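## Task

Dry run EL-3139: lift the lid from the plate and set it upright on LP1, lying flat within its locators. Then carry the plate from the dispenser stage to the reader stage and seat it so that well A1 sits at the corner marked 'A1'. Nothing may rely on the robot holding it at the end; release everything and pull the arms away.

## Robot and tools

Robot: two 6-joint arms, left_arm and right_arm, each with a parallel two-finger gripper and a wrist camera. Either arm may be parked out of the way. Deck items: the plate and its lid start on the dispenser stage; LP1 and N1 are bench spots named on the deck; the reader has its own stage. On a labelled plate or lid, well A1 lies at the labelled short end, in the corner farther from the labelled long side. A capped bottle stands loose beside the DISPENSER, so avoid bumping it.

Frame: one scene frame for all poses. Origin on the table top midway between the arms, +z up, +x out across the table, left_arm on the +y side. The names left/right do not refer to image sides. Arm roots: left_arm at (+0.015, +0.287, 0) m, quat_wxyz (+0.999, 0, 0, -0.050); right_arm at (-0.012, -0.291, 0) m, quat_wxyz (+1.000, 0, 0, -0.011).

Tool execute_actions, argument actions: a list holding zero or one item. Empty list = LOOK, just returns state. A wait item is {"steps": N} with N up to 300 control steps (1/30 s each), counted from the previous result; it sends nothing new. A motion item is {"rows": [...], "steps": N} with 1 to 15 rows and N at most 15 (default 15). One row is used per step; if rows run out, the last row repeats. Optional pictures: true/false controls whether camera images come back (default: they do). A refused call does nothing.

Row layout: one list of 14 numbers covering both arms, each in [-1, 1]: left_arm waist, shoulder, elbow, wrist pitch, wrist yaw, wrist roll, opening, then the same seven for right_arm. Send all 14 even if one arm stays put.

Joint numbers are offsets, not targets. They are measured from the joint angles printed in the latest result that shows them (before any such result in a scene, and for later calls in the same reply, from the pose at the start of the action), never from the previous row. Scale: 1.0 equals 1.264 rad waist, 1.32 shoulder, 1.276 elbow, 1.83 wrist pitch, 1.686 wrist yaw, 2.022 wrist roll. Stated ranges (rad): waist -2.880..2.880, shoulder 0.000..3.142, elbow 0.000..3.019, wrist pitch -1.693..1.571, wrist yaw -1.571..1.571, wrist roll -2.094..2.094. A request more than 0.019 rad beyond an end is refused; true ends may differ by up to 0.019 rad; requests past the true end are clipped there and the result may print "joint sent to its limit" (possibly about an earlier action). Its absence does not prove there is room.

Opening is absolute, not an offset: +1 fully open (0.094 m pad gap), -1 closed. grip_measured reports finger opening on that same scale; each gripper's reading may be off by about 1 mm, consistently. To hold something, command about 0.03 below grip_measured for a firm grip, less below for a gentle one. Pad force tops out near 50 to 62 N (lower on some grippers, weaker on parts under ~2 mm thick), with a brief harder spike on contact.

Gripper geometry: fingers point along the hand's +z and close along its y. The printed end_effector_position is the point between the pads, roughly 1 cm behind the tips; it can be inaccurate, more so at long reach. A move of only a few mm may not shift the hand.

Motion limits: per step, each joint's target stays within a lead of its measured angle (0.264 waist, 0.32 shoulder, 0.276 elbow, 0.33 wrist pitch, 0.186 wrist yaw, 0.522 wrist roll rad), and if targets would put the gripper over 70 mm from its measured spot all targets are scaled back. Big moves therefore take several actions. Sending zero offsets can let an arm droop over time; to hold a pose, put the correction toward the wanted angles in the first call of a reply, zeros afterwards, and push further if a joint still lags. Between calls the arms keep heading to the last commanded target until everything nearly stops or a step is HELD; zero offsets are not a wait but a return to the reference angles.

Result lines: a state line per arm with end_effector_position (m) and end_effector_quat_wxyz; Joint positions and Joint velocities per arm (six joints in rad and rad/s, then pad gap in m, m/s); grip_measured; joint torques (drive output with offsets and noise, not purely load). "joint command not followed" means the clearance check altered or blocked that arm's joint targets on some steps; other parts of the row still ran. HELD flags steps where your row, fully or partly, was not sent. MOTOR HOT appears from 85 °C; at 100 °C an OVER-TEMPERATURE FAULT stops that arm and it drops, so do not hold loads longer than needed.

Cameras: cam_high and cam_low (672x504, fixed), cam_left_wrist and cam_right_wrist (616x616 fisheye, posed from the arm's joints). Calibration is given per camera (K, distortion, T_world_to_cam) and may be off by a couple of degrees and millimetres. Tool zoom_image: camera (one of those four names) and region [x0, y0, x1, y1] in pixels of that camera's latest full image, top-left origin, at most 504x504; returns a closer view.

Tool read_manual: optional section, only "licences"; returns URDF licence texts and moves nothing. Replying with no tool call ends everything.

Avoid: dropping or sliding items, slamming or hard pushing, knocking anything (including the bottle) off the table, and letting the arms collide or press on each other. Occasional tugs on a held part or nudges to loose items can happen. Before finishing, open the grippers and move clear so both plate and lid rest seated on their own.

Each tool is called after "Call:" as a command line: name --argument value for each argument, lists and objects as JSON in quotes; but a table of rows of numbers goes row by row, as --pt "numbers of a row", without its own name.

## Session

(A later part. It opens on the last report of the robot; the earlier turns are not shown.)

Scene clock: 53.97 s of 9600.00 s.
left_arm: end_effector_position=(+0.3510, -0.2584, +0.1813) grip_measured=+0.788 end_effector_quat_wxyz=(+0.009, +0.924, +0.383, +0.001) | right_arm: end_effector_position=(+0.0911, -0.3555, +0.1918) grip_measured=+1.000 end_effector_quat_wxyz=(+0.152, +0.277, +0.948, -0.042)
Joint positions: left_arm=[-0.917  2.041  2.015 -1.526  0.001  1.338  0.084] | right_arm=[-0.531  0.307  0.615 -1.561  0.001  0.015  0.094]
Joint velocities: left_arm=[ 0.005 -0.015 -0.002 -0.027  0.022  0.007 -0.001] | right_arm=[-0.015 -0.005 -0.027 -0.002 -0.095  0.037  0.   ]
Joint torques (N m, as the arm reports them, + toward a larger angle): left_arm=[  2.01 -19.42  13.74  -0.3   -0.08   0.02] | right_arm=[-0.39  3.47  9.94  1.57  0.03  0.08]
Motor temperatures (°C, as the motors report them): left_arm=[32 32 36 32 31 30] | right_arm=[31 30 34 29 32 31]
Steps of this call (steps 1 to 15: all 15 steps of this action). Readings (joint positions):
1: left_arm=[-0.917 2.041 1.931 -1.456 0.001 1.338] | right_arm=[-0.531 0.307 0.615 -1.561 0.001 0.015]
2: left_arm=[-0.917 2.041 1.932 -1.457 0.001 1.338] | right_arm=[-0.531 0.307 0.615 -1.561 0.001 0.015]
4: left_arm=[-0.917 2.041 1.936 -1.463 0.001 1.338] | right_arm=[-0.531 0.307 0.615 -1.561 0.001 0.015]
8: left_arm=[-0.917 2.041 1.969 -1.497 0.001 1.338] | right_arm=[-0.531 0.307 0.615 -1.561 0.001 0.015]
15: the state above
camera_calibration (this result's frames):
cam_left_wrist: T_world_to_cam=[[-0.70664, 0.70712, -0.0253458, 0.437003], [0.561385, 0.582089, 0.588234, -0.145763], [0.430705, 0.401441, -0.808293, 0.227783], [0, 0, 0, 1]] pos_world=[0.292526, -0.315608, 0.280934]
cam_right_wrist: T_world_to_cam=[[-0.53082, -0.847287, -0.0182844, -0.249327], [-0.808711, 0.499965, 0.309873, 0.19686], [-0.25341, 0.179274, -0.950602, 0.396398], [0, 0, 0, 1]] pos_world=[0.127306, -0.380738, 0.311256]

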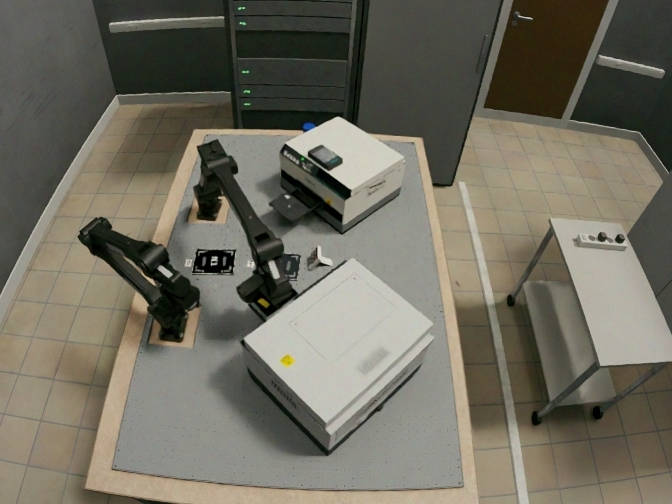

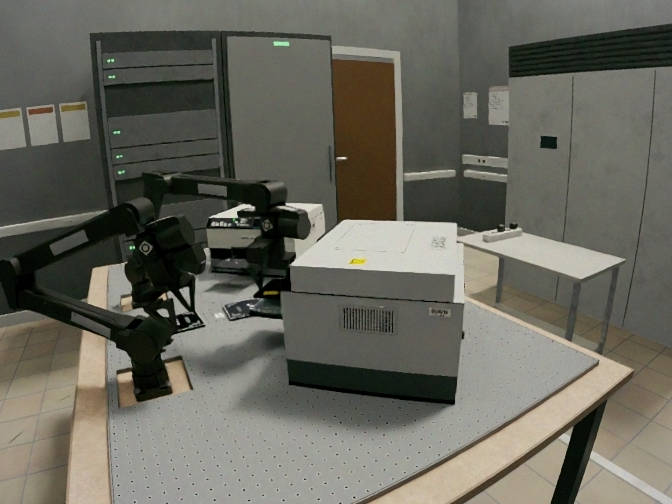

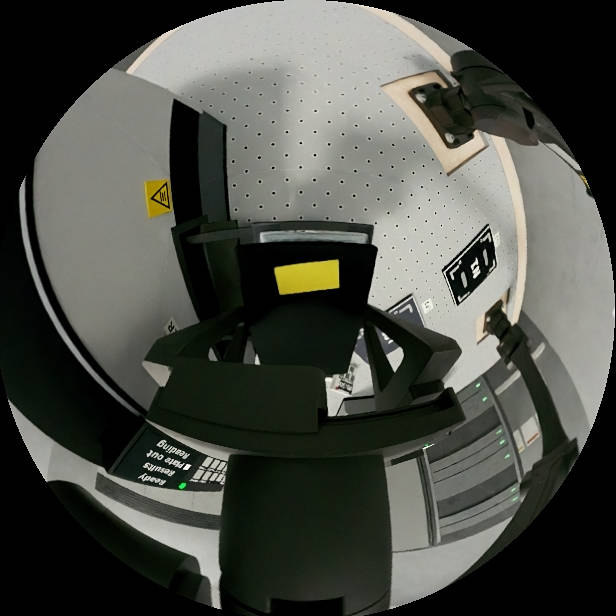

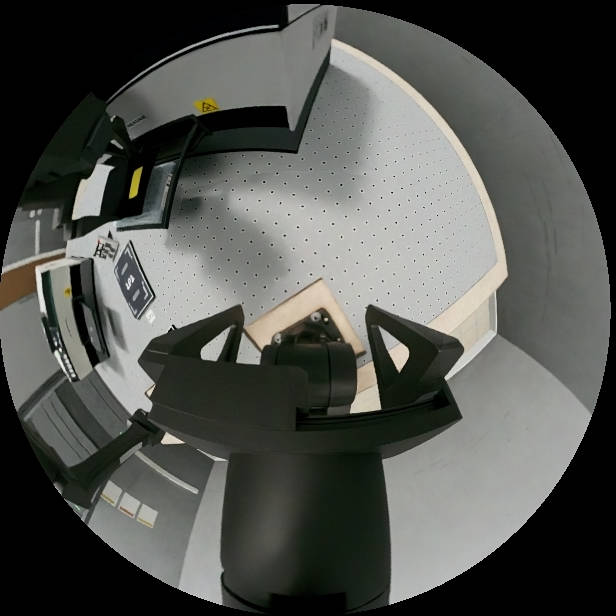

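Call:
execute_actions --actions '[{"rows":[[0,-0.03,-0.03,0,0,0,0.76,0,0,0,0,0,0,1],[0,-0.055,-0.07,0.01,0,0,0.76,0,0,0,0,0,0,1],[0,-0.08,-0.11,0.02,0,0,0.76,0,0,0,0,0,0,1],[0,-0.11,-0.15,0.03,0,0,0.76,0,0,0,0,0,0,1],[0,-0.14,-0.19,0.04,0,0,0.76,0,0,0,0,0,0,1],[0,-0.17,-0.23,0.05,0,0,0.76,0,0,0,0,0,0,1],[0,-0.2,-0.27,0.055,0,0,0.76,0,0,0,0,0,0,1],[0,-0.23,-0.31,0.06,0,0,0.76,0,0,0,0,0,0,1],[0.03,-0.26,-0.35,0.07,0,-0.05,0.76,0,0,0,0,0,0,1],[0.06,-0.29,-0.39,0.075,0,-0.1,0.76,0,0,0,0,0,0,1],[0.09,-0.32,-0.43,0.08,0,-0.15,0.76,0,0,0,0,0,0,1],[0.12,-0.34,-0.47,0.09,0,-0.2,0.76,0,0,0,0,0,0,1],[0.15,-0.36,-0.5,0.095,0,-0.25,0.76,0,0,0,0,0,0,1],[0.18,-0.38,-0.53,0.1,0,-0.3,0.76,0,0,0,0,0,0,1],[0.275,-0.397,-0.559,0.107,0,-0.934,0.76,0,0,0,0,0,0,1]]}]' --pictures false

Call:
execute_actions --actions '[{"steps":40}]' --pictures false

Call:
execute_actions --actions '[{"rows":[[0,0.015,-0.015,0.02,0,0,0.76,0,0,0,0,0,0,1],[0,0.025,-0.03,0.04,0,0,0.76,0,0,0,0,0,0,1],[0,0.035,-0.045,0.05,0,0,0.76,0,0,0,0,0,0,1],[0,0.04,-0.06,0.07,0,0,0.76,0,0,0,0,0,0,1],[0,0.05,-0.075,0.085,0,0,0.76,0,0,0,0,0,0,1],[0,0.055,-0.09,0.1,0,0,0.76,0,0,0,0,0,0,1],[0,0.065,-0.105,0.12,0,0,0.76,0,0,0,0,0,0,1],[0,0.073,-0.121,0.135,0,0,0.76,0,0,0,0,0,0,1]]}]'

Scene clock: 59.63 s of 9600.00 s.
left_arm: end_effector_position=(+0.3045, -0.0897, +0.1861) grip_measured=+0.787 end_effector_quat_wxyz=(-0.007, +0.833, +0.554, -0.002) | right_arm: end_effector_position=(+0.0911, -0.3555, +0.1918) grip_measured=+1.000 end_effector_quat_wxyz=(+0.152, +0.277, +0.948, -0.042)
Joint positions: left_arm=[-0.813  1.608  1.411 -1.388  0.003  1.055  0.084] | right_arm=[-0.531  0.307  0.615 -1.561  0.001  0.015  0.094]
Joint velocities: left_arm=[ 1.04  -0.855 -0.716  0.105 -0.007 -1.385 -0.002] | right_arm=[-0.005 -0.015 -0.002 -0.002  0.007 -0.037  0.   ]
Joint torques (N m, as the arm reports them, + toward a larger angle): left_arm=[  5.36 -12.32   9.16   1.11  -0.1   -0.12] | right_arm=[-0.38  3.46  9.94  1.57  0.03  0.08]
Motor temperatures (°C, as the motors report them): left_arm=[32 32 36 32 31 30] | right_arm=[31 30 34 29 32 31]
Steps of this call (steps 1 to 15: the robot went on to your last target; steps 16 to 90: nothing new was sent; then 2.17 s passed at rest; steps 91 to 105: all 15 steps of this action). Readings (joint positions):
91: left_arm=[-0.917 2.041 2.011 -1.527 0.001 1.338] | right_arm=[-0.531 0.307 0.615 -1.561 0.001 0.015]
92: left_arm=[-0.917 2.034 1.994 -1.524 0.001 1.338] | right_arm=[-0.531 0.307 0.615 -1.561 0.001 0.015]
94: left_arm=[-0.917 1.998 1.916 -1.503 0.001 1.338] | right_arm=[-0.531 0.307 0.615 -1.561 0.001 0.015]
98: left_arm=[-0.917 1.877 1.700 -1.451 0.001 1.338] | right_arm=[-0.531 0.307 0.615 -1.561 0.001 0.015]
105: the state above

Scene clock: 60.97 s of 9600.00 s.
left_arm: end_effector_position=(+0.3658, +0.0122, +0.1830) grip_measured=+0.787 end_effector_quat_wxyz=(+0.002, +0.062, +0.998, -0.001) | right_arm: end_effector_position=(+0.0911, -0.3555, +0.1918) grip_measured=+1.000 end_effector_quat_wxyz=(+0.152, +0.277, +0.948, -0.042)
Joint positions: left_arm=[-0.563  1.523  1.303 -1.346 -0.    -0.54   0.084] | right_arm=[-0.531  0.307  0.615 -1.561  0.001  0.015  0.094]
Joint velocities: left_arm=[-0.015 -0.005 -0.002 -0.002 -0.037 -0.007  0.   ] | right_arm=[-0.005 -0.005 -0.007 -0.012 -0.007 -0.022  0.   ]
Joint torques (N m, as the arm reports them, + toward a larger angle): left_arm=[  0.87 -12.14   9.06   0.84  -0.11  -0.05] | right_arm=[-0.4   3.47  9.94  1.57  0.03  0.08]
Motor temperatures (°C, as the motors report them): left_arm=[32 32 36 32 31 30] | right_arm=[31 30 34 29 32 31]
Steps of this call (steps 1 to 40: the robot went on to your last target). Readings (joint positions):
1: left_arm=[-0.775 1.582 1.389 -1.385 0.003 1.000] | right_arm=[-0.531 0.307 0.615 -1.561 0.001 0.015]
2: left_arm=[-0.733 1.562 1.370 -1.378 0.003 0.933] | right_arm=[-0.531 0.307 0.615 -1.561 0.001 0.015]
4: left_arm=[-0.641 1.532 1.336 -1.360 0.003 0.753] | right_arm=[-0.531 0.307 0.615 -1.561 0.001 0.015]
8: left_arm=[-0.528 1.523 1.307 -1.348 -0.004 0.363] | right_arm=[-0.531 0.307 0.615 -1.561 0.001 0.015]
40: the state above

Scene clock: 61.47 s of 9600.00 s.
left_arm: end_effector_position=(+0.3605, +0.0163, +0.0779) grip_measured=+0.787 end_effector_quat_wxyz=(-0.017, +0.062, +0.998, +0.012) | right_arm: end_effector_position=(+0.0911, -0.3555, +0.1918) grip_measured=+1.000 end_effector_quat_wxyz=(+0.152, +0.277, +0.948, -0.042)
Joint positions: left_arm=[-0.563  1.632  1.138 -1.119 -0.    -0.54   0.084] | right_arm=[-0.531  0.307  0.615 -1.561  0.001  0.015  0.094]
Joint velocities: left_arm=[ 0.005 -0.005  0.017  0.027 -0.022  0.037 -0.   ] | right_arm=[-0.005  0.005  0.002 -0.022  0.022  0.022  0.   ]
Joint torques (N m, as the arm reports them, + toward a larger angle): left_arm=[  0.61 -14.03   9.15   0.7   -0.24   0.03] | right_arm=[-0.41  3.43  9.94  1.56  0.03  0.08]
Motor temperatures (°C, as the motors report them): left_arm=[32 32 36 32 31 30] | right_arm=[31 30 34 29 32 31]
Steps of this call (steps 1 to 15: all 15 steps of this action). Readings (joint positions):
1: left_arm=[-0.563 1.523 1.301 -1.343 -0.000 -0.540] | right_arm=[-0.531 0.307 0.615 -1.561 0.001 0.015]
2: left_arm=[-0.563 1.523 1.296 -1.330 -0.000 -0.540] | right_arm=[-0.531 0.307 0.615 -1.561 0.001 0.015]
4: left_arm=[-0.563 1.526 1.273 -1.286 -0.000 -0.540] | right_arm=[-0.531 0.307 0.615 -1.561 0.001 0.015]
8: left_arm=[-0.563 1.560 1.197 -1.174 -0.000 -0.540] | right_arm=[-0.531 0.307 0.615 -1.561 0.001 0.015]
15: the state above
camera_calibration (this result's frames):
cam_left_wrist: T_world_to_cam=[[-0.124871, -0.991748, -0.0290474, 0.0651397], [-0.780178, 0.0800609, 0.620414, 0.239102], [-0.612968, 0.100134, -0.783737, 0.409112], [0, 0, 0, 1]] pos_world=[0.445448, 0.00449357, 0.174186]
cam_right_wrist: T_world_to_cam=[[-0.53082, -0.847287, -0.0182844, -0.249327], [-0.808711, 0.499965, 0.309873, 0.19686], [-0.25341, 0.179274, -0.950602, 0.396398], [0, 0, 0, 1]] pos_world=[0.127306, -0.380738, 0.311256]

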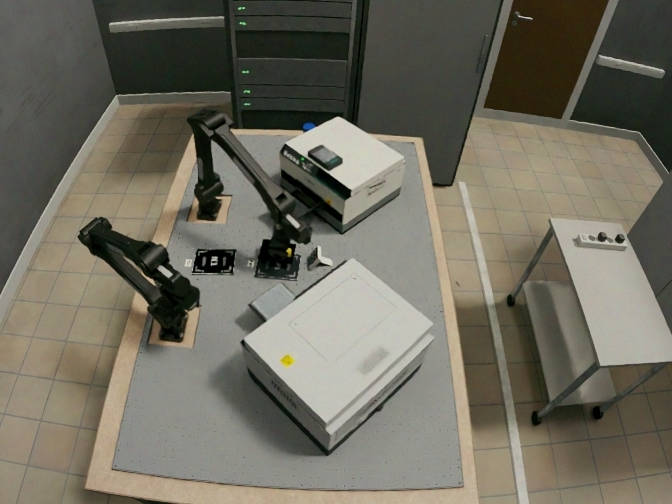

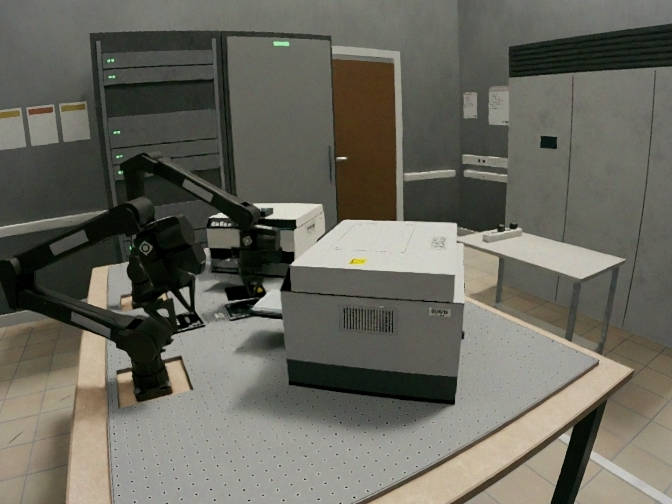

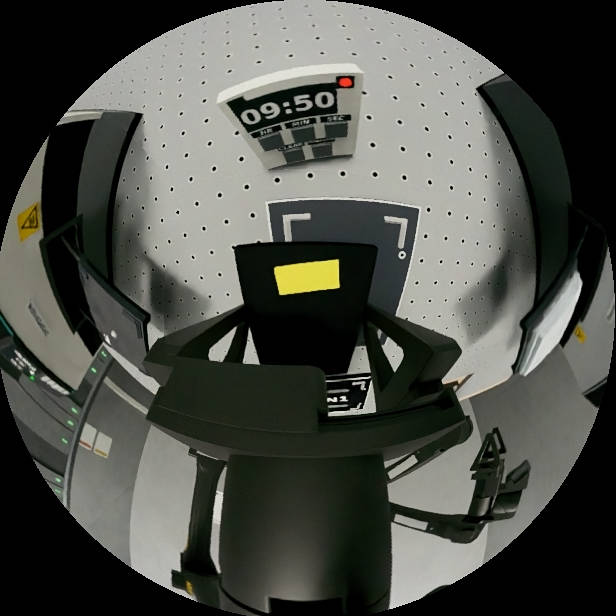

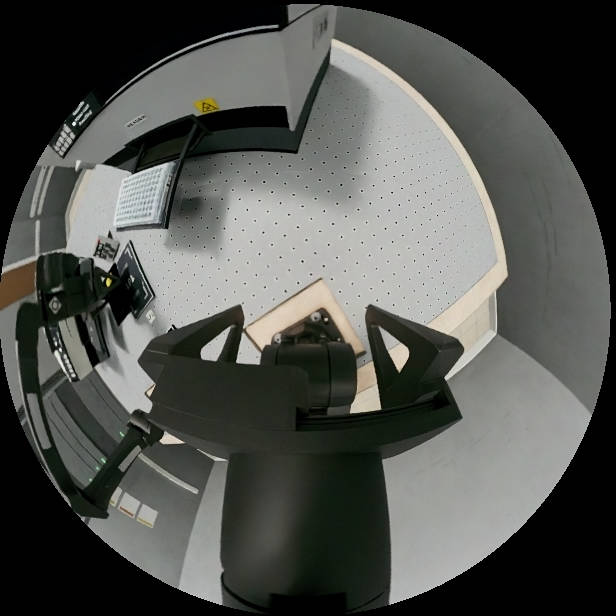

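Call:
execute_actions --actions '[{"rows":[[-0.02,0.01,0.03,0.02,0,-0.01,0.76,0,0,0,0,0,0,1],[-0.03,0.02,0.03,0.03,0,-0.02,0.76,0,0,0,0,0,0,1],[-0.04,0.03,0.03,0.04,0,-0.025,0.76,0,0,0,0,0,0,1],[-0.048,0.04,0.03,0.05,0,-0.03,0.76,0,0,0,0,0,0,1],[-0.048,0.052,0.03,0.064,0,-0.03,0.76,0,0,0,0,0,0,1]]}]'

Call:
zoom_image --camera "cam_left_wrist" --region '[190, 190, 420, 390]'

Scene clock: 63.40 s of 9600.00 s.
left_arm: end_effector_position=(+0.3599, -0.0168, +0.0506) grip_measured=+0.787 end_effector_quat_wxyz=(-0.001, +0.066, +0.998, +0.001) | right_arm: end_effector_position=(+0.0911, -0.3555, +0.1918) grip_measured=+1.000 end_effector_quat_wxyz=(+0.152, +0.277, +0.948, -0.042)
Joint positions: left_arm=[-0.62   1.694  1.138 -1.018 -0.    -0.587  0.084] | right_arm=[-0.531  0.307  0.615 -1.561  0.001  0.015  0.094]
Joint velocities: left_arm=[-0.005  0.005 -0.007 -0.007 -0.007 -0.051  0.   ] | right_arm=[ 0.005 -0.005 -0.002  0.027 -0.007  0.007  0.   ]
Joint torques (N m, as the arm reports them, + toward a larger angle): left_arm=[  1.72 -13.92  11.2    0.92  -0.22  -0.06] | right_arm=[-0.4   3.47  9.94  1.57  0.03  0.08]
Motor temperatures (°C, as the motors report them): left_arm=[32 32 36 32 31 30] | right_arm=[31 30 34 29 32 31]
Steps of this call (steps 1 to 15: the robot went on to your last target; steps 16 to 43: nothing new was sent; steps 44 to 58: all 15 steps of this action). Readings (joint positions):
44: left_arm=[-0.563 1.631 1.138 -1.112 -0.000 -0.541] | right_arm=[-0.531 0.307 0.615 -1.561 0.001 0.015]
45: left_arm=[-0.565 1.632 1.138 -1.105 -0.000 -0.546] | right_arm=[-0.531 0.307 0.615 -1.561 0.001 0.015]
47: left_arm=[-0.576 1.636 1.138 -1.078 -0.000 -0.560] | right_arm=[-0.531 0.307 0.615 -1.561 0.001 0.015]
51: left_arm=[-0.610 1.671 1.138 -1.024 -0.000 -0.578] | right_arm=[-0.531 0.307 0.615 -1.561 0.001 0.015]
58: the state above
camera_calibration (this result's frames):
cam_left_wrist: T_world_to_cam=[[-0.134125, -0.990918, -0.00962745, 0.0338509], [-0.797538, 0.102174, 0.594553, 0.266108], [-0.58817, 0.0874229, -0.803999, 0.382505], [0, 0, 0, 1]] pos_world=[0.441749, -0.0270856, 0.149643]
cam_right_wrist: T_world_to_cam=[[-0.53082, -0.847287, -0.0182844, -0.249327], [-0.808711, 0.499965, 0.309873, 0.19686], [-0.25341, 0.179274, -0.950602, 0.396398], [0, 0, 0, 1]] pos_world=[0.127306, -0.380738, 0.311256]

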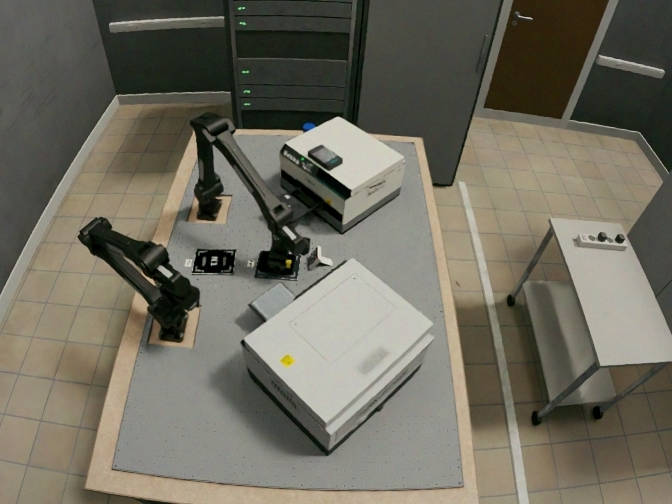

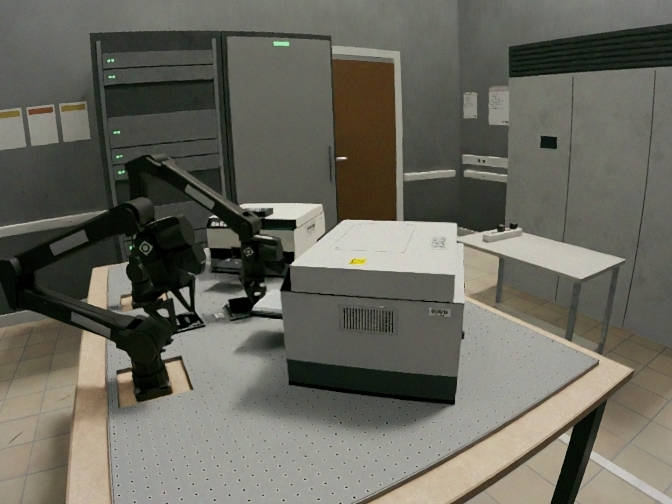

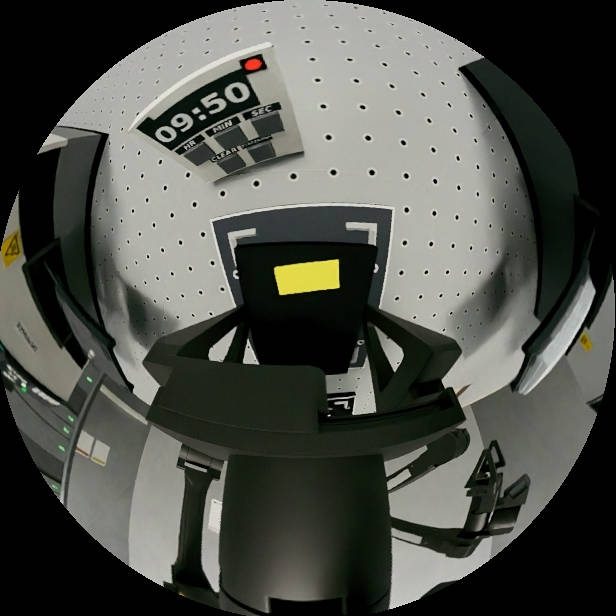

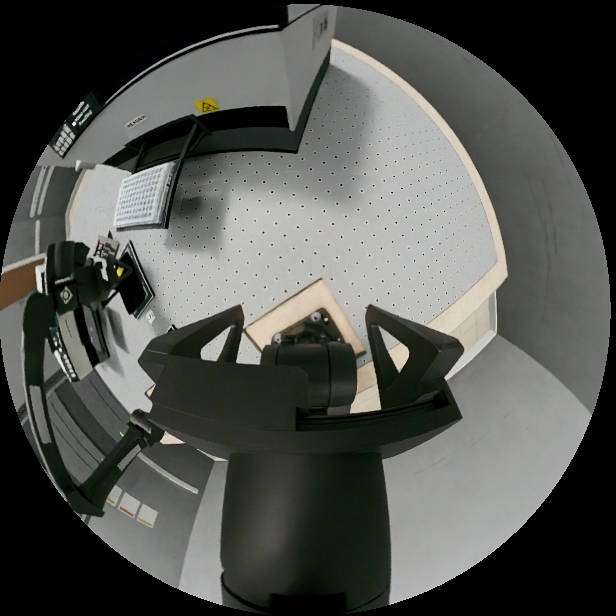

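Region (190, 190, 420, 390) of cam_left_wrist's 616x616 image, scaled by 2.191, with more detail than that image has; it fills the top 438 rows of this view, and the rest is white.

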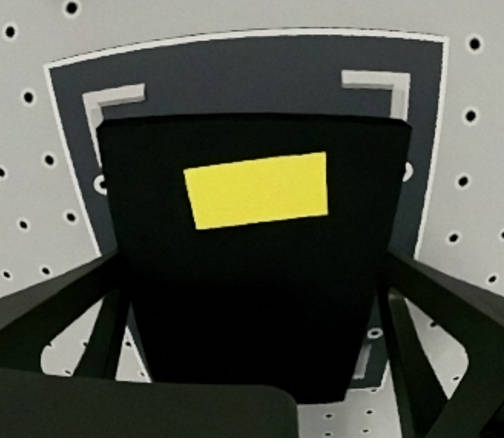

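Call:
execute_actions --actions '[{"rows":[[0,0,0.03,0.014,0,-0.037,0.76,0,0,0,0,0,0,1]]}]'

Call:
zoom_image --camera "cam_left_wrist" --region '[190, 190, 420, 390]'

Call:
zoom_image --camera "cam_low" --region '[205, 265, 295, 330]'

Scene clock: 65.50 s of 9600.00 s.
left_arm: end_effector_position=(+0.3615, -0.0182, +0.0506) grip_measured=+0.787 end_effector_quat_wxyz=(+0.002, +0.035, +0.999, -0.002) | right_arm: end_effector_position=(+0.0911, -0.3555, +0.1918) grip_measured=+1.000 end_effector_quat_wxyz=(+0.152, +0.277, +0.948, -0.042)
Joint positions: left_arm=[-0.62   1.694  1.138 -1.009 -0.    -0.65   0.084] | right_arm=[-0.531  0.307  0.615 -1.561  0.001  0.015  0.094]
Joint velocities: left_arm=[-0.015  0.015  0.002 -0.007 -0.007 -0.007 -0.   ] | right_arm=[-0.005 -0.005 -0.017  0.007 -0.022  0.066  0.   ]
Joint torques (N m, as the arm reports them, + toward a larger angle): left_arm=[  1.52 -14.01  11.34   1.07  -0.21  -0.13] | right_arm=[-0.39  3.44  9.95  1.58  0.03  0.08]
Motor temperatures (°C, as the motors report them): left_arm=[32 32 36 32 31 30] | right_arm=[31 30 34 29 32 31]
Steps of this call (steps 1 to 15: the robot went on to your last target; steps 16 to 48: nothing new was sent; steps 49 to 63: all 15 steps of this action). Readings (joint positions):
49: left_arm=[-0.620 1.694 1.138 -1.017 -0.000 -0.599] | right_arm=[-0.531 0.307 0.615 -1.561 0.001 0.015]
50: left_arm=[-0.620 1.694 1.138 -1.014 -0.000 -0.610] | right_arm=[-0.531 0.307 0.615 -1.561 0.001 0.015]
52: left_arm=[-0.620 1.694 1.138 -1.011 -0.000 -0.625] | right_arm=[-0.531 0.307 0.615 -1.561 0.001 0.015]
56: left_arm=[-0.620 1.694 1.138 -1.009 -0.000 -0.641] | right_arm=[-0.531 0.307 0.615 -1.561 0.001 0.015]
63: the state above
camera_calibration (this result's frames):
cam_left_wrist: T_world_to_cam=[[-0.0718603, -0.997406, -0.00425389, 0.00970411], [-0.806521, 0.0555973, 0.588585, 0.270309], [-0.586821, 0.0457267, -0.808424, 0.382606], [0, 0, 0, 1]] pos_world=[0.443229, -0.0228448, 0.15025]
cam_right_wrist: T_world_to_cam=[[-0.53082, -0.847287, -0.0182844, -0.249327], [-0.808711, 0.499965, 0.309873, 0.19686], [-0.25341, 0.179274, -0.950602, 0.396398], [0, 0, 0, 1]] pos_world=[0.127306, -0.380738, 0.311256]

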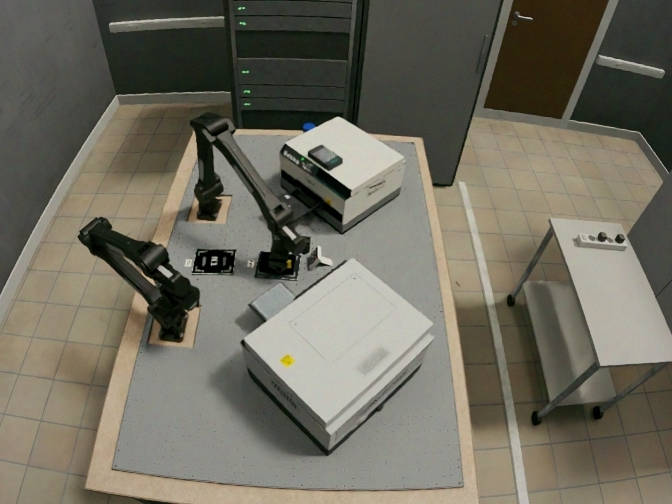

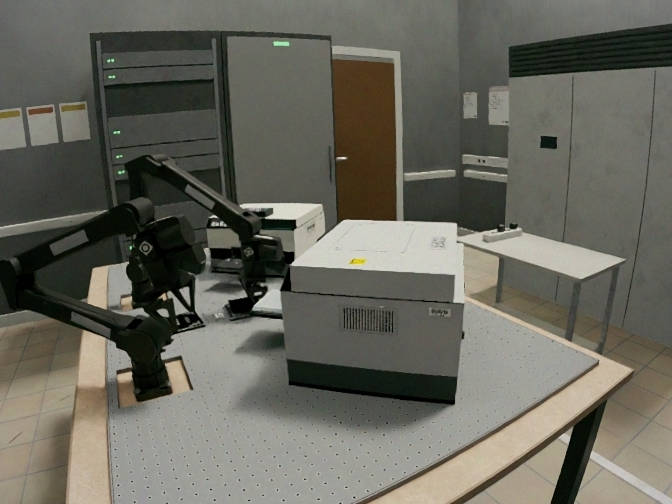

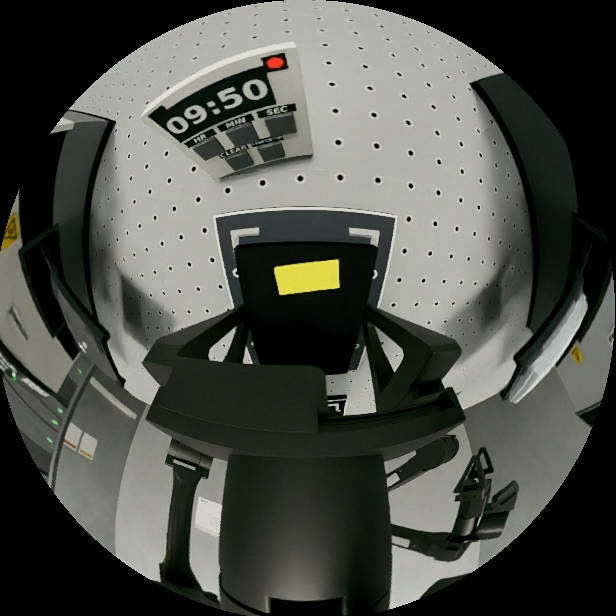

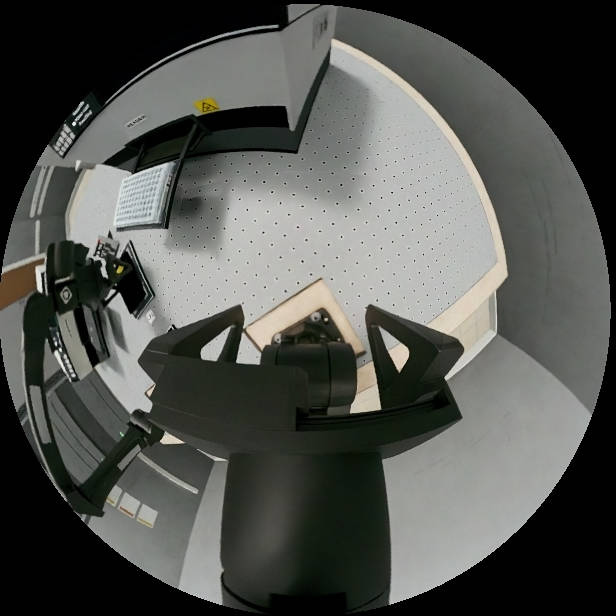

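Region (190, 190, 420, 390) of cam_left_wrist's 616x616 image, scaled by 2.191, with more detail than that image has; it fills the top 438 rows of this view, and the rest is white.

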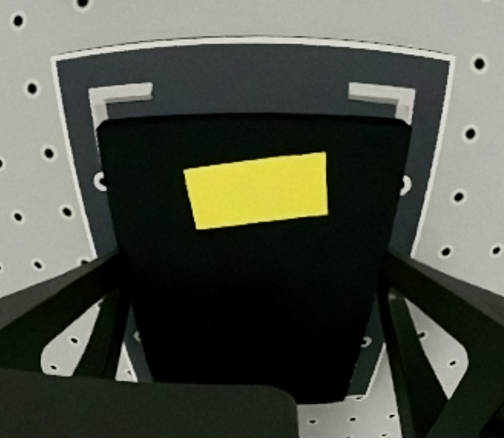

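Region (205, 265, 295, 330) of cam_low's 672x504 image, scaled by 5.600, with more detail than that image has.

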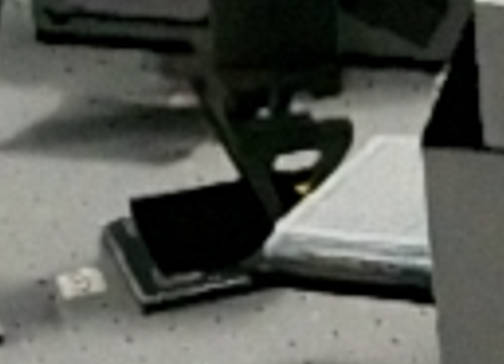

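Call:
execute_actions --actions '[{"rows":[[0.006,0.019,0.03,0.014,0,0,0.76,0,0,0,0,0,0,1]]}]'

Call:
zoom_image --camera "cam_left_wrist" --region '[190, 190, 420, 390]'

Scene clock: 66.70 s of 9600.00 s.
left_arm: end_effector_position=(+0.3630, -0.0195, +0.0486) grip_measured=+0.787 end_effector_quat_wxyz=(+0.004, +0.034, +0.999, -0.003) | right_arm: end_effector_position=(+0.0911, -0.3555, +0.1918) grip_measured=+1.000 end_effector_quat_wxyz=(+0.152, +0.277, +0.948, -0.042)
Joint positions: left_arm=[-0.62   1.699  1.138 -1.    -0.    -0.652  0.084] | right_arm=[-0.531  0.307  0.615 -1.561  0.001  0.015  0.094]
Joint velocities: left_arm=[ 0.005 -0.005 -0.007  0.017  0.007  0.095  0.   ] | right_arm=[-0.005  0.005 -0.012 -0.022 -0.081  0.081  0.   ]
Joint torques (N m, as the arm reports them, + toward a larger angle): left_arm=[  1.56 -12.19  11.15   0.77  -0.22   0.02] | right_arm=[-0.41  3.45  9.94  1.56  0.03  0.08]
Motor temperatures (°C, as the motors report them): left_arm=[32 32 36 32 31 30] | right_arm=[31 30 34 29 32 31]
Steps of this call (steps 1 to 15: the robot went on to your last target; steps 16 to 21: nothing new was sent; steps 22 to 36: all 15 steps of this action). Readings (joint positions):
22: left_arm=[-0.620 1.694 1.138 -1.008 -0.000 -0.652] | right_arm=[-0.531 0.307 0.615 -1.561 0.001 0.015]
23: left_arm=[-0.620 1.695 1.138 -1.005 -0.000 -0.652] | right_arm=[-0.531 0.307 0.615 -1.561 0.001 0.015]
25: left_arm=[-0.620 1.696 1.138 -1.001 -0.000 -0.652] | right_arm=[-0.531 0.307 0.615 -1.561 0.001 0.015]
29: left_arm=[-0.620 1.699 1.138 -1.000 -0.000 -0.652] | right_arm=[-0.531 0.307 0.615 -1.561 0.001 0.015]
36: the state above
camera_calibration (this result's frames):
cam_left_wrist: T_world_to_cam=[[-0.0695674, -0.997576, -0.00146917, 0.00758875], [-0.808661, 0.0555307, 0.585648, 0.273614], [-0.584147, 0.0419301, -0.810564, 0.380934], [0, 0, 0, 1]] pos_world=[0.44431, -0.0235962, 0.148541]
cam_right_wrist: T_world_to_cam=[[-0.53082, -0.847287, -0.0182844, -0.249327], [-0.808711, 0.499965, 0.309873, 0.19686], [-0.25341, 0.179274, -0.950602, 0.396398], [0, 0, 0, 1]] pos_world=[0.127306, -0.380738, 0.311256]

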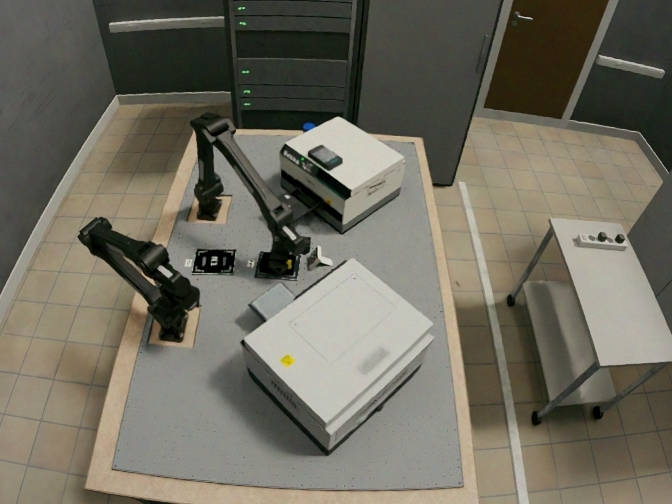

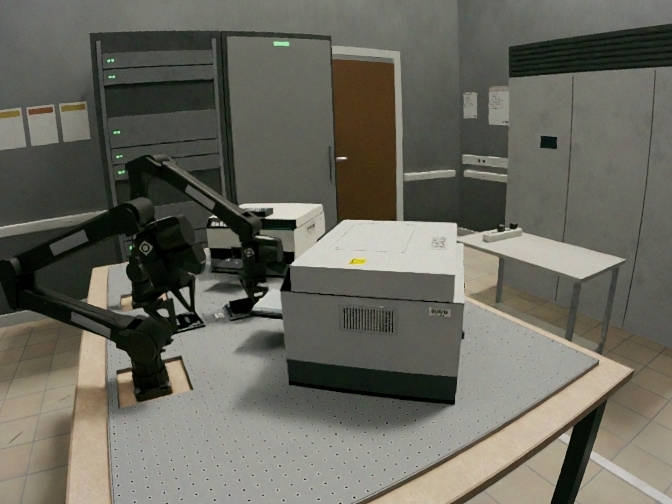

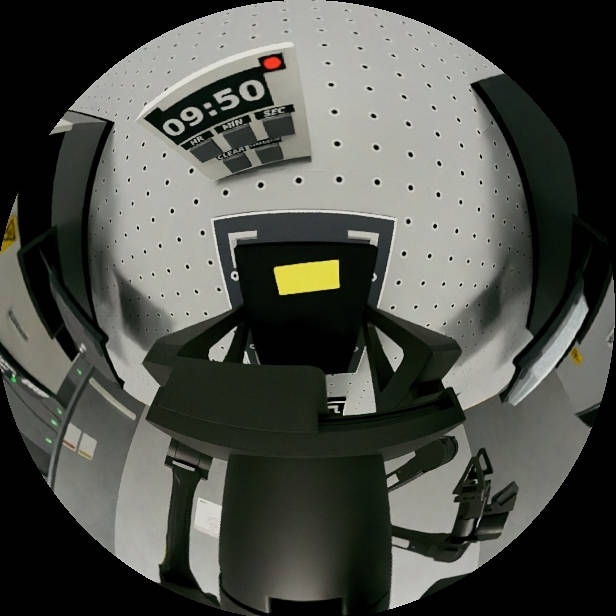

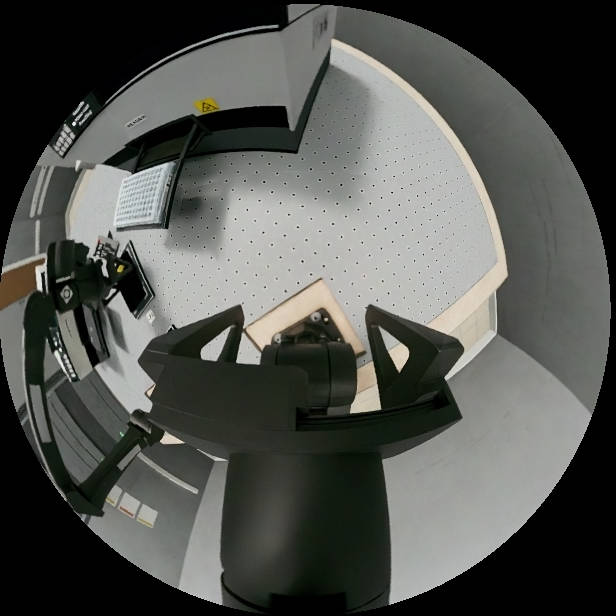

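Region (190, 190, 420, 390) of cam_left_wrist's 616x616 image, scaled by 2.191, with more detail than that image has; it fills the top 438 rows of this view, and the rest is white.

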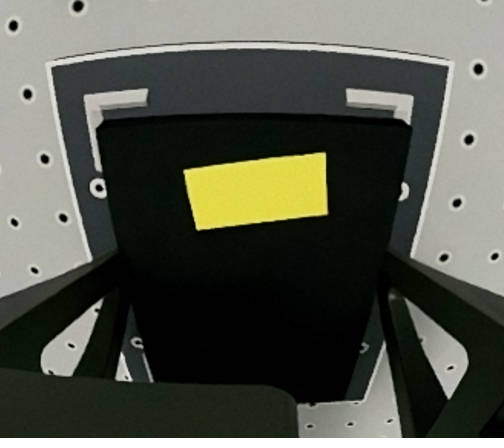

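Call:
execute_actions --actions '[{"rows":[[0.006,0.027,0.03,0.004,-0.008,0,0.76,0,0,0,0,0,0,1]]}]'

Call:
zoom_image --camera "cam_left_wrist" --region '[190, 190, 420, 390]'

Scene clock: 67.90 s of 9600.00 s.
left_arm: end_effector_position=(+0.3642, -0.0176, +0.0459) grip_measured=+0.787 end_effector_quat_wxyz=(+0.006, +0.034, +0.999, +0.004) | right_arm: end_effector_position=(+0.0911, -0.3555, +0.1918) grip_measured=+1.000 end_effector_quat_wxyz=(+0.152, +0.277, +0.948, -0.042)
Joint positions: left_arm=[-0.62   1.705  1.139 -1.    -0.013 -0.652  0.084] | right_arm=[-0.531  0.307  0.615 -1.561  0.001  0.015  0.094]
Joint velocities: left_arm=[-0.005 -0.005 -0.007  0.012 -0.007 -0.051  0.001] | right_arm=[-0.024 -0.015  0.002 -0.022  0.066 -0.066  0.   ]
Joint torques (N m, as the arm reports them, + toward a larger angle): left_arm=[  3.04 -11.82  11.13   0.44  -0.26   0.07] | right_arm=[-0.4   3.45  9.94  1.57  0.03  0.08]
Motor temperatures (°C, as the motors report them): left_arm=[32 32 36 32 31 30] | right_arm=[31 30 34 29 32 31]
Steps of this call (steps 1 to 15: the robot went on to your last target; steps 16 to 21: nothing new was sent; steps 22 to 36: all 15 steps of this action). Readings (joint positions):
22: left_arm=[-0.620 1.700 1.138 -1.000 -0.005 -0.652] | right_arm=[-0.531 0.307 0.615 -1.561 0.001 0.015]
23: left_arm=[-0.620 1.701 1.138 -1.000 -0.009 -0.652] | right_arm=[-0.531 0.307 0.615 -1.561 0.001 0.015]
25: left_arm=[-0.620 1.705 1.138 -1.000 -0.012 -0.652] | right_arm=[-0.531 0.307 0.615 -1.561 0.001 0.015]
29: left_arm=[-0.620 1.705 1.139 -1.000 -0.013 -0.652] | right_arm=[-0.531 0.307 0.615 -1.561 0.001 0.015]
36: the state above
camera_calibration (this result's frames):
cam_left_wrist: T_world_to_cam=[[-0.069438, -0.997466, -0.0154845, 0.0101795], [-0.810987, 0.0474037, 0.583141, 0.276887], [-0.58093, 0.0530499, -0.812223, 0.378443], [0, 0, 0, 1]] pos_world=[0.445107, -0.0230481, 0.146073]
cam_right_wrist: T_world_to_cam=[[-0.53082, -0.847287, -0.0182844, -0.249327], [-0.808711, 0.499965, 0.309873, 0.19686], [-0.25341, 0.179274, -0.950602, 0.396398], [0, 0, 0, 1]] pos_world=[0.127306, -0.380738, 0.311256]

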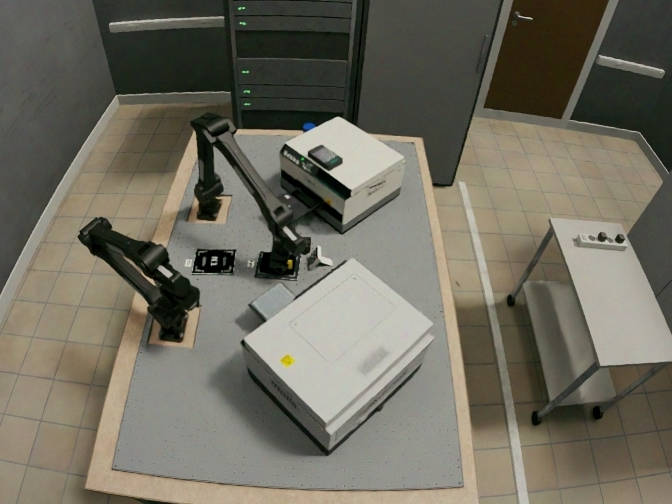

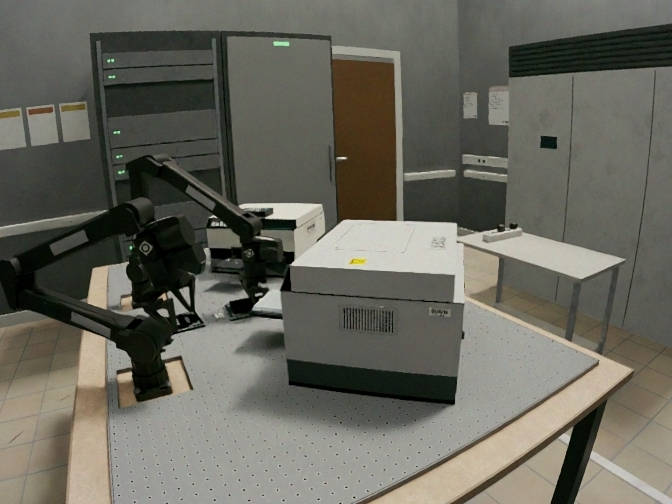

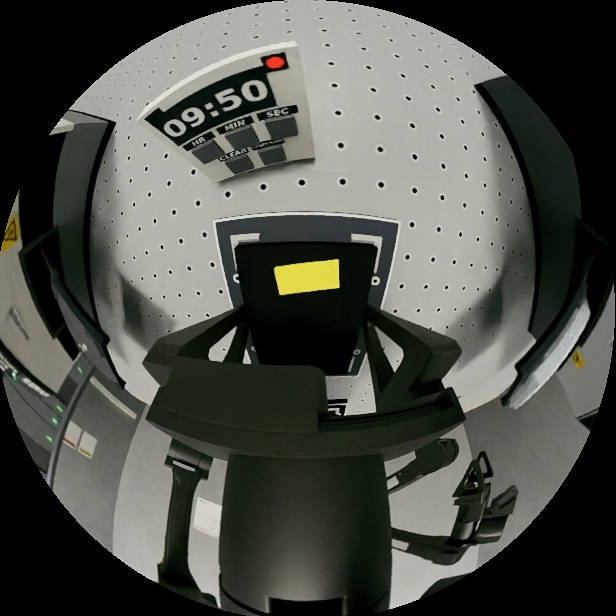

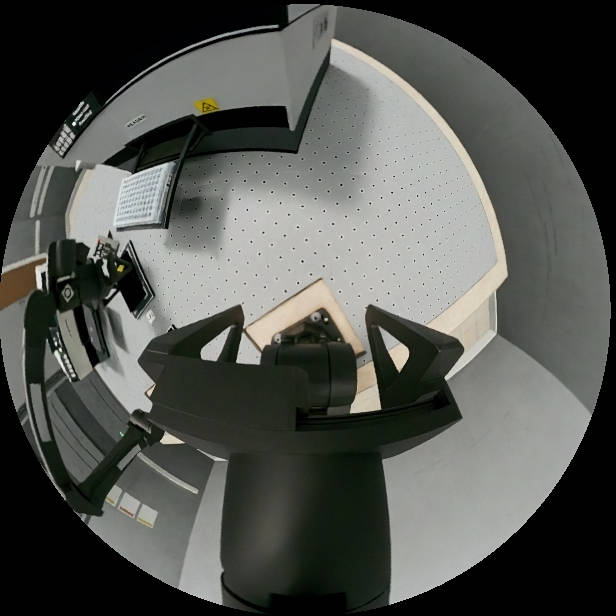

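Region (190, 190, 420, 390) of cam_left_wrist's 616x616 image, scaled by 2.191, with more detail than that image has; it fills the top 438 rows of this view, and the rest is white.

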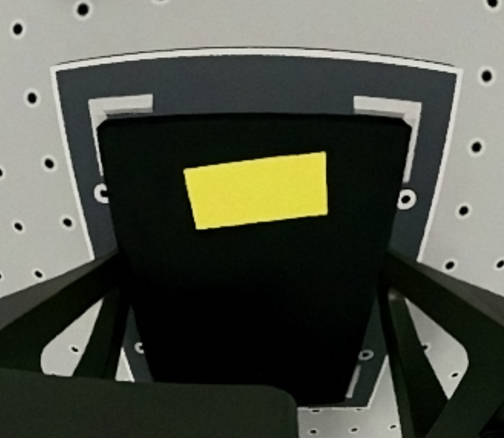

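Call:
execute_actions --actions '[{"rows":[[0.004,0.022,-0.004,0.008,0,0,0.76,0,0,0,0,0,0,1]]}]'

Call:
zoom_image --camera "cam_left_wrist" --region '[190, 190, 420, 390]'

Call:
zoom_image --camera "cam_right_wrist" --region '[80, 225, 180, 335]'

Scene clock: 71.00 s of 9600.00 s.
left_arm: end_effector_position=(+0.3642, -0.0176, +0.0459) grip_measured=+0.787 end_effector_quat_wxyz=(+0.006, +0.034, +0.999, +0.004) | right_arm: end_effector_position=(+0.0911, -0.3555, +0.1918) grip_measured=+1.000 end_effector_quat_wxyz=(+0.152, +0.277, +0.948, -0.042)
Joint positions: left_arm=[-0.62   1.705  1.139 -1.    -0.013 -0.652  0.084] | right_arm=[-0.531  0.307  0.615 -1.561  0.001  0.015  0.094]
Joint velocities: left_arm=[ 0.005  0.005 -0.002 -0.007 -0.022  0.066 -0.   ] | right_arm=[-0.015 -0.005 -0.002  0.002 -0.051  0.037  0.   ]
Joint torques (N m, as the arm reports them, + toward a larger angle): left_arm=[  1.54 -11.65   7.87   0.8   -0.18  -0.03] | right_arm=[-0.41  3.43  9.95  1.57  0.03  0.08]
Motor temperatures (°C, as the motors report them): left_arm=[32 32 36 32 31 30] | right_arm=[31 30 34 29 32 31]
Steps of this call (steps 1 to 15: the robot went on to your last target; steps 16 to 78: nothing new was sent; steps 79 to 93: all 15 steps of this action). Readings (joint positions):
79: left_arm=[-0.620 1.705 1.139 -1.000 -0.013 -0.652] | right_arm=[-0.531 0.307 0.615 -1.561 0.001 0.015]
80: left_arm=[-0.620 1.705 1.139 -1.000 -0.013 -0.652] | right_arm=[-0.531 0.307 0.615 -1.561 0.001 0.015]
82: left_arm=[-0.620 1.705 1.139 -1.000 -0.013 -0.652] | right_arm=[-0.531 0.307 0.615 -1.561 0.001 0.015]
86: left_arm=[-0.620 1.705 1.139 -1.000 -0.013 -0.652] | right_arm=[-0.531 0.307 0.615 -1.561 0.001 0.015]
93: the state above
camera_calibration (this result's frames):
cam_left_wrist: T_world_to_cam=[[-0.069438, -0.997466, -0.0154845, 0.0101795], [-0.810987, 0.0474037, 0.583141, 0.276887], [-0.58093, 0.0530499, -0.812223, 0.378443], [0, 0, 0, 1]] pos_world=[0.445107, -0.0230481, 0.146073]
cam_right_wrist: T_world_to_cam=[[-0.53082, -0.847287, -0.0182844, -0.249327], [-0.808711, 0.499965, 0.309873, 0.19686], [-0.25341, 0.179274, -0.950602, 0.396398], [0, 0, 0, 1]] pos_world=[0.127306, -0.380738, 0.311256]

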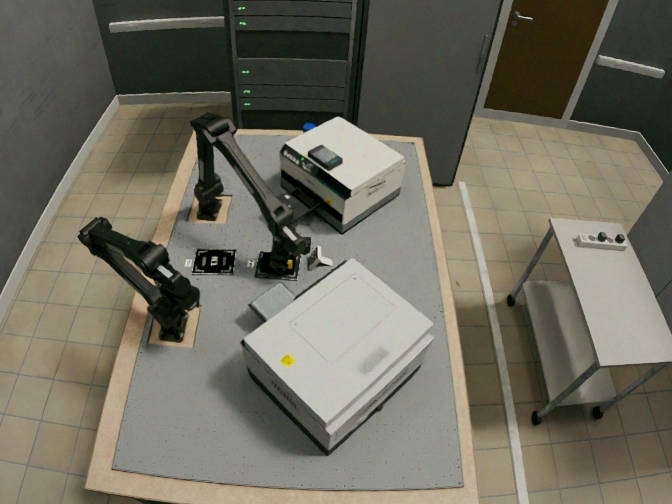

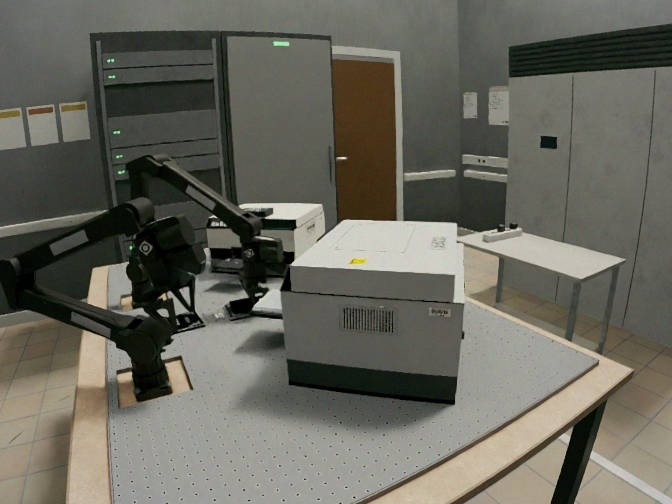

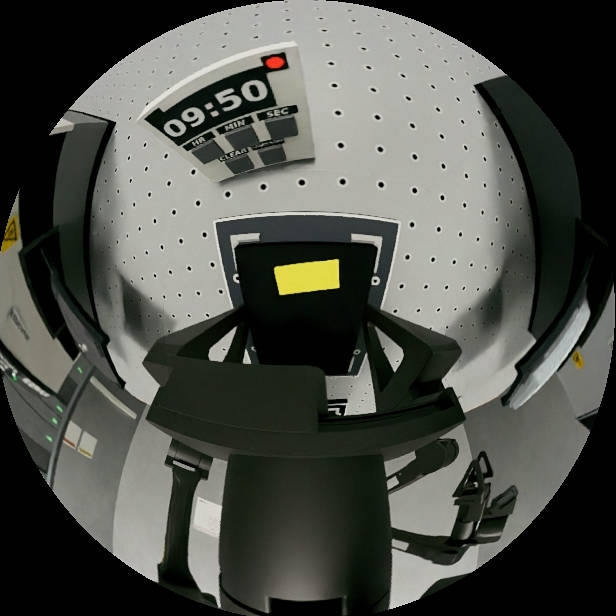

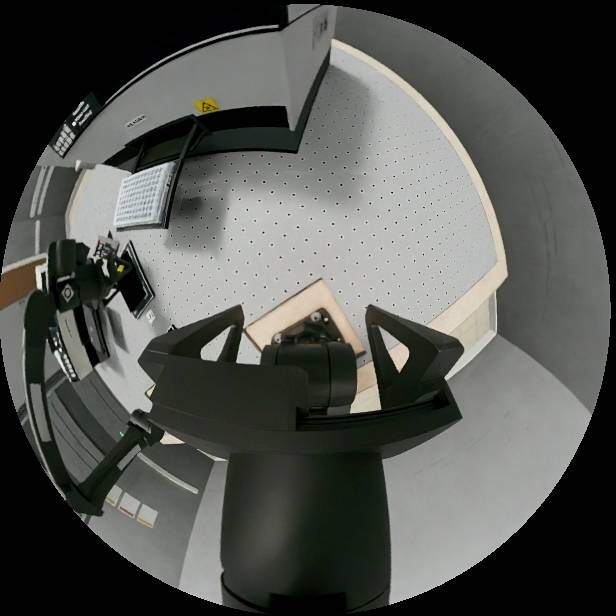

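Region (190, 190, 420, 390) of cam_left_wrist's 616x616 image, scaled by 2.191, with more detail than that image has; it fills the top 438 rows of this view, and the rest is white.

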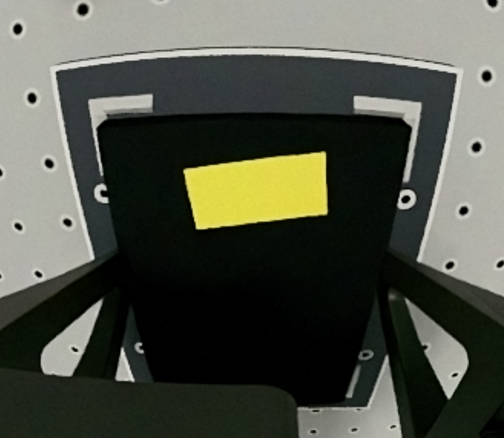

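Region (80, 225, 180, 335) of cam_right_wrist's 616x616 image, scaled by 4.582, with more detail than that image has; it fills the left 458 columns of this view, and the rest is white.

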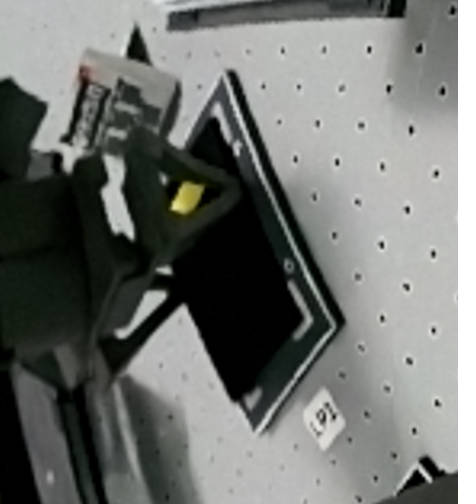

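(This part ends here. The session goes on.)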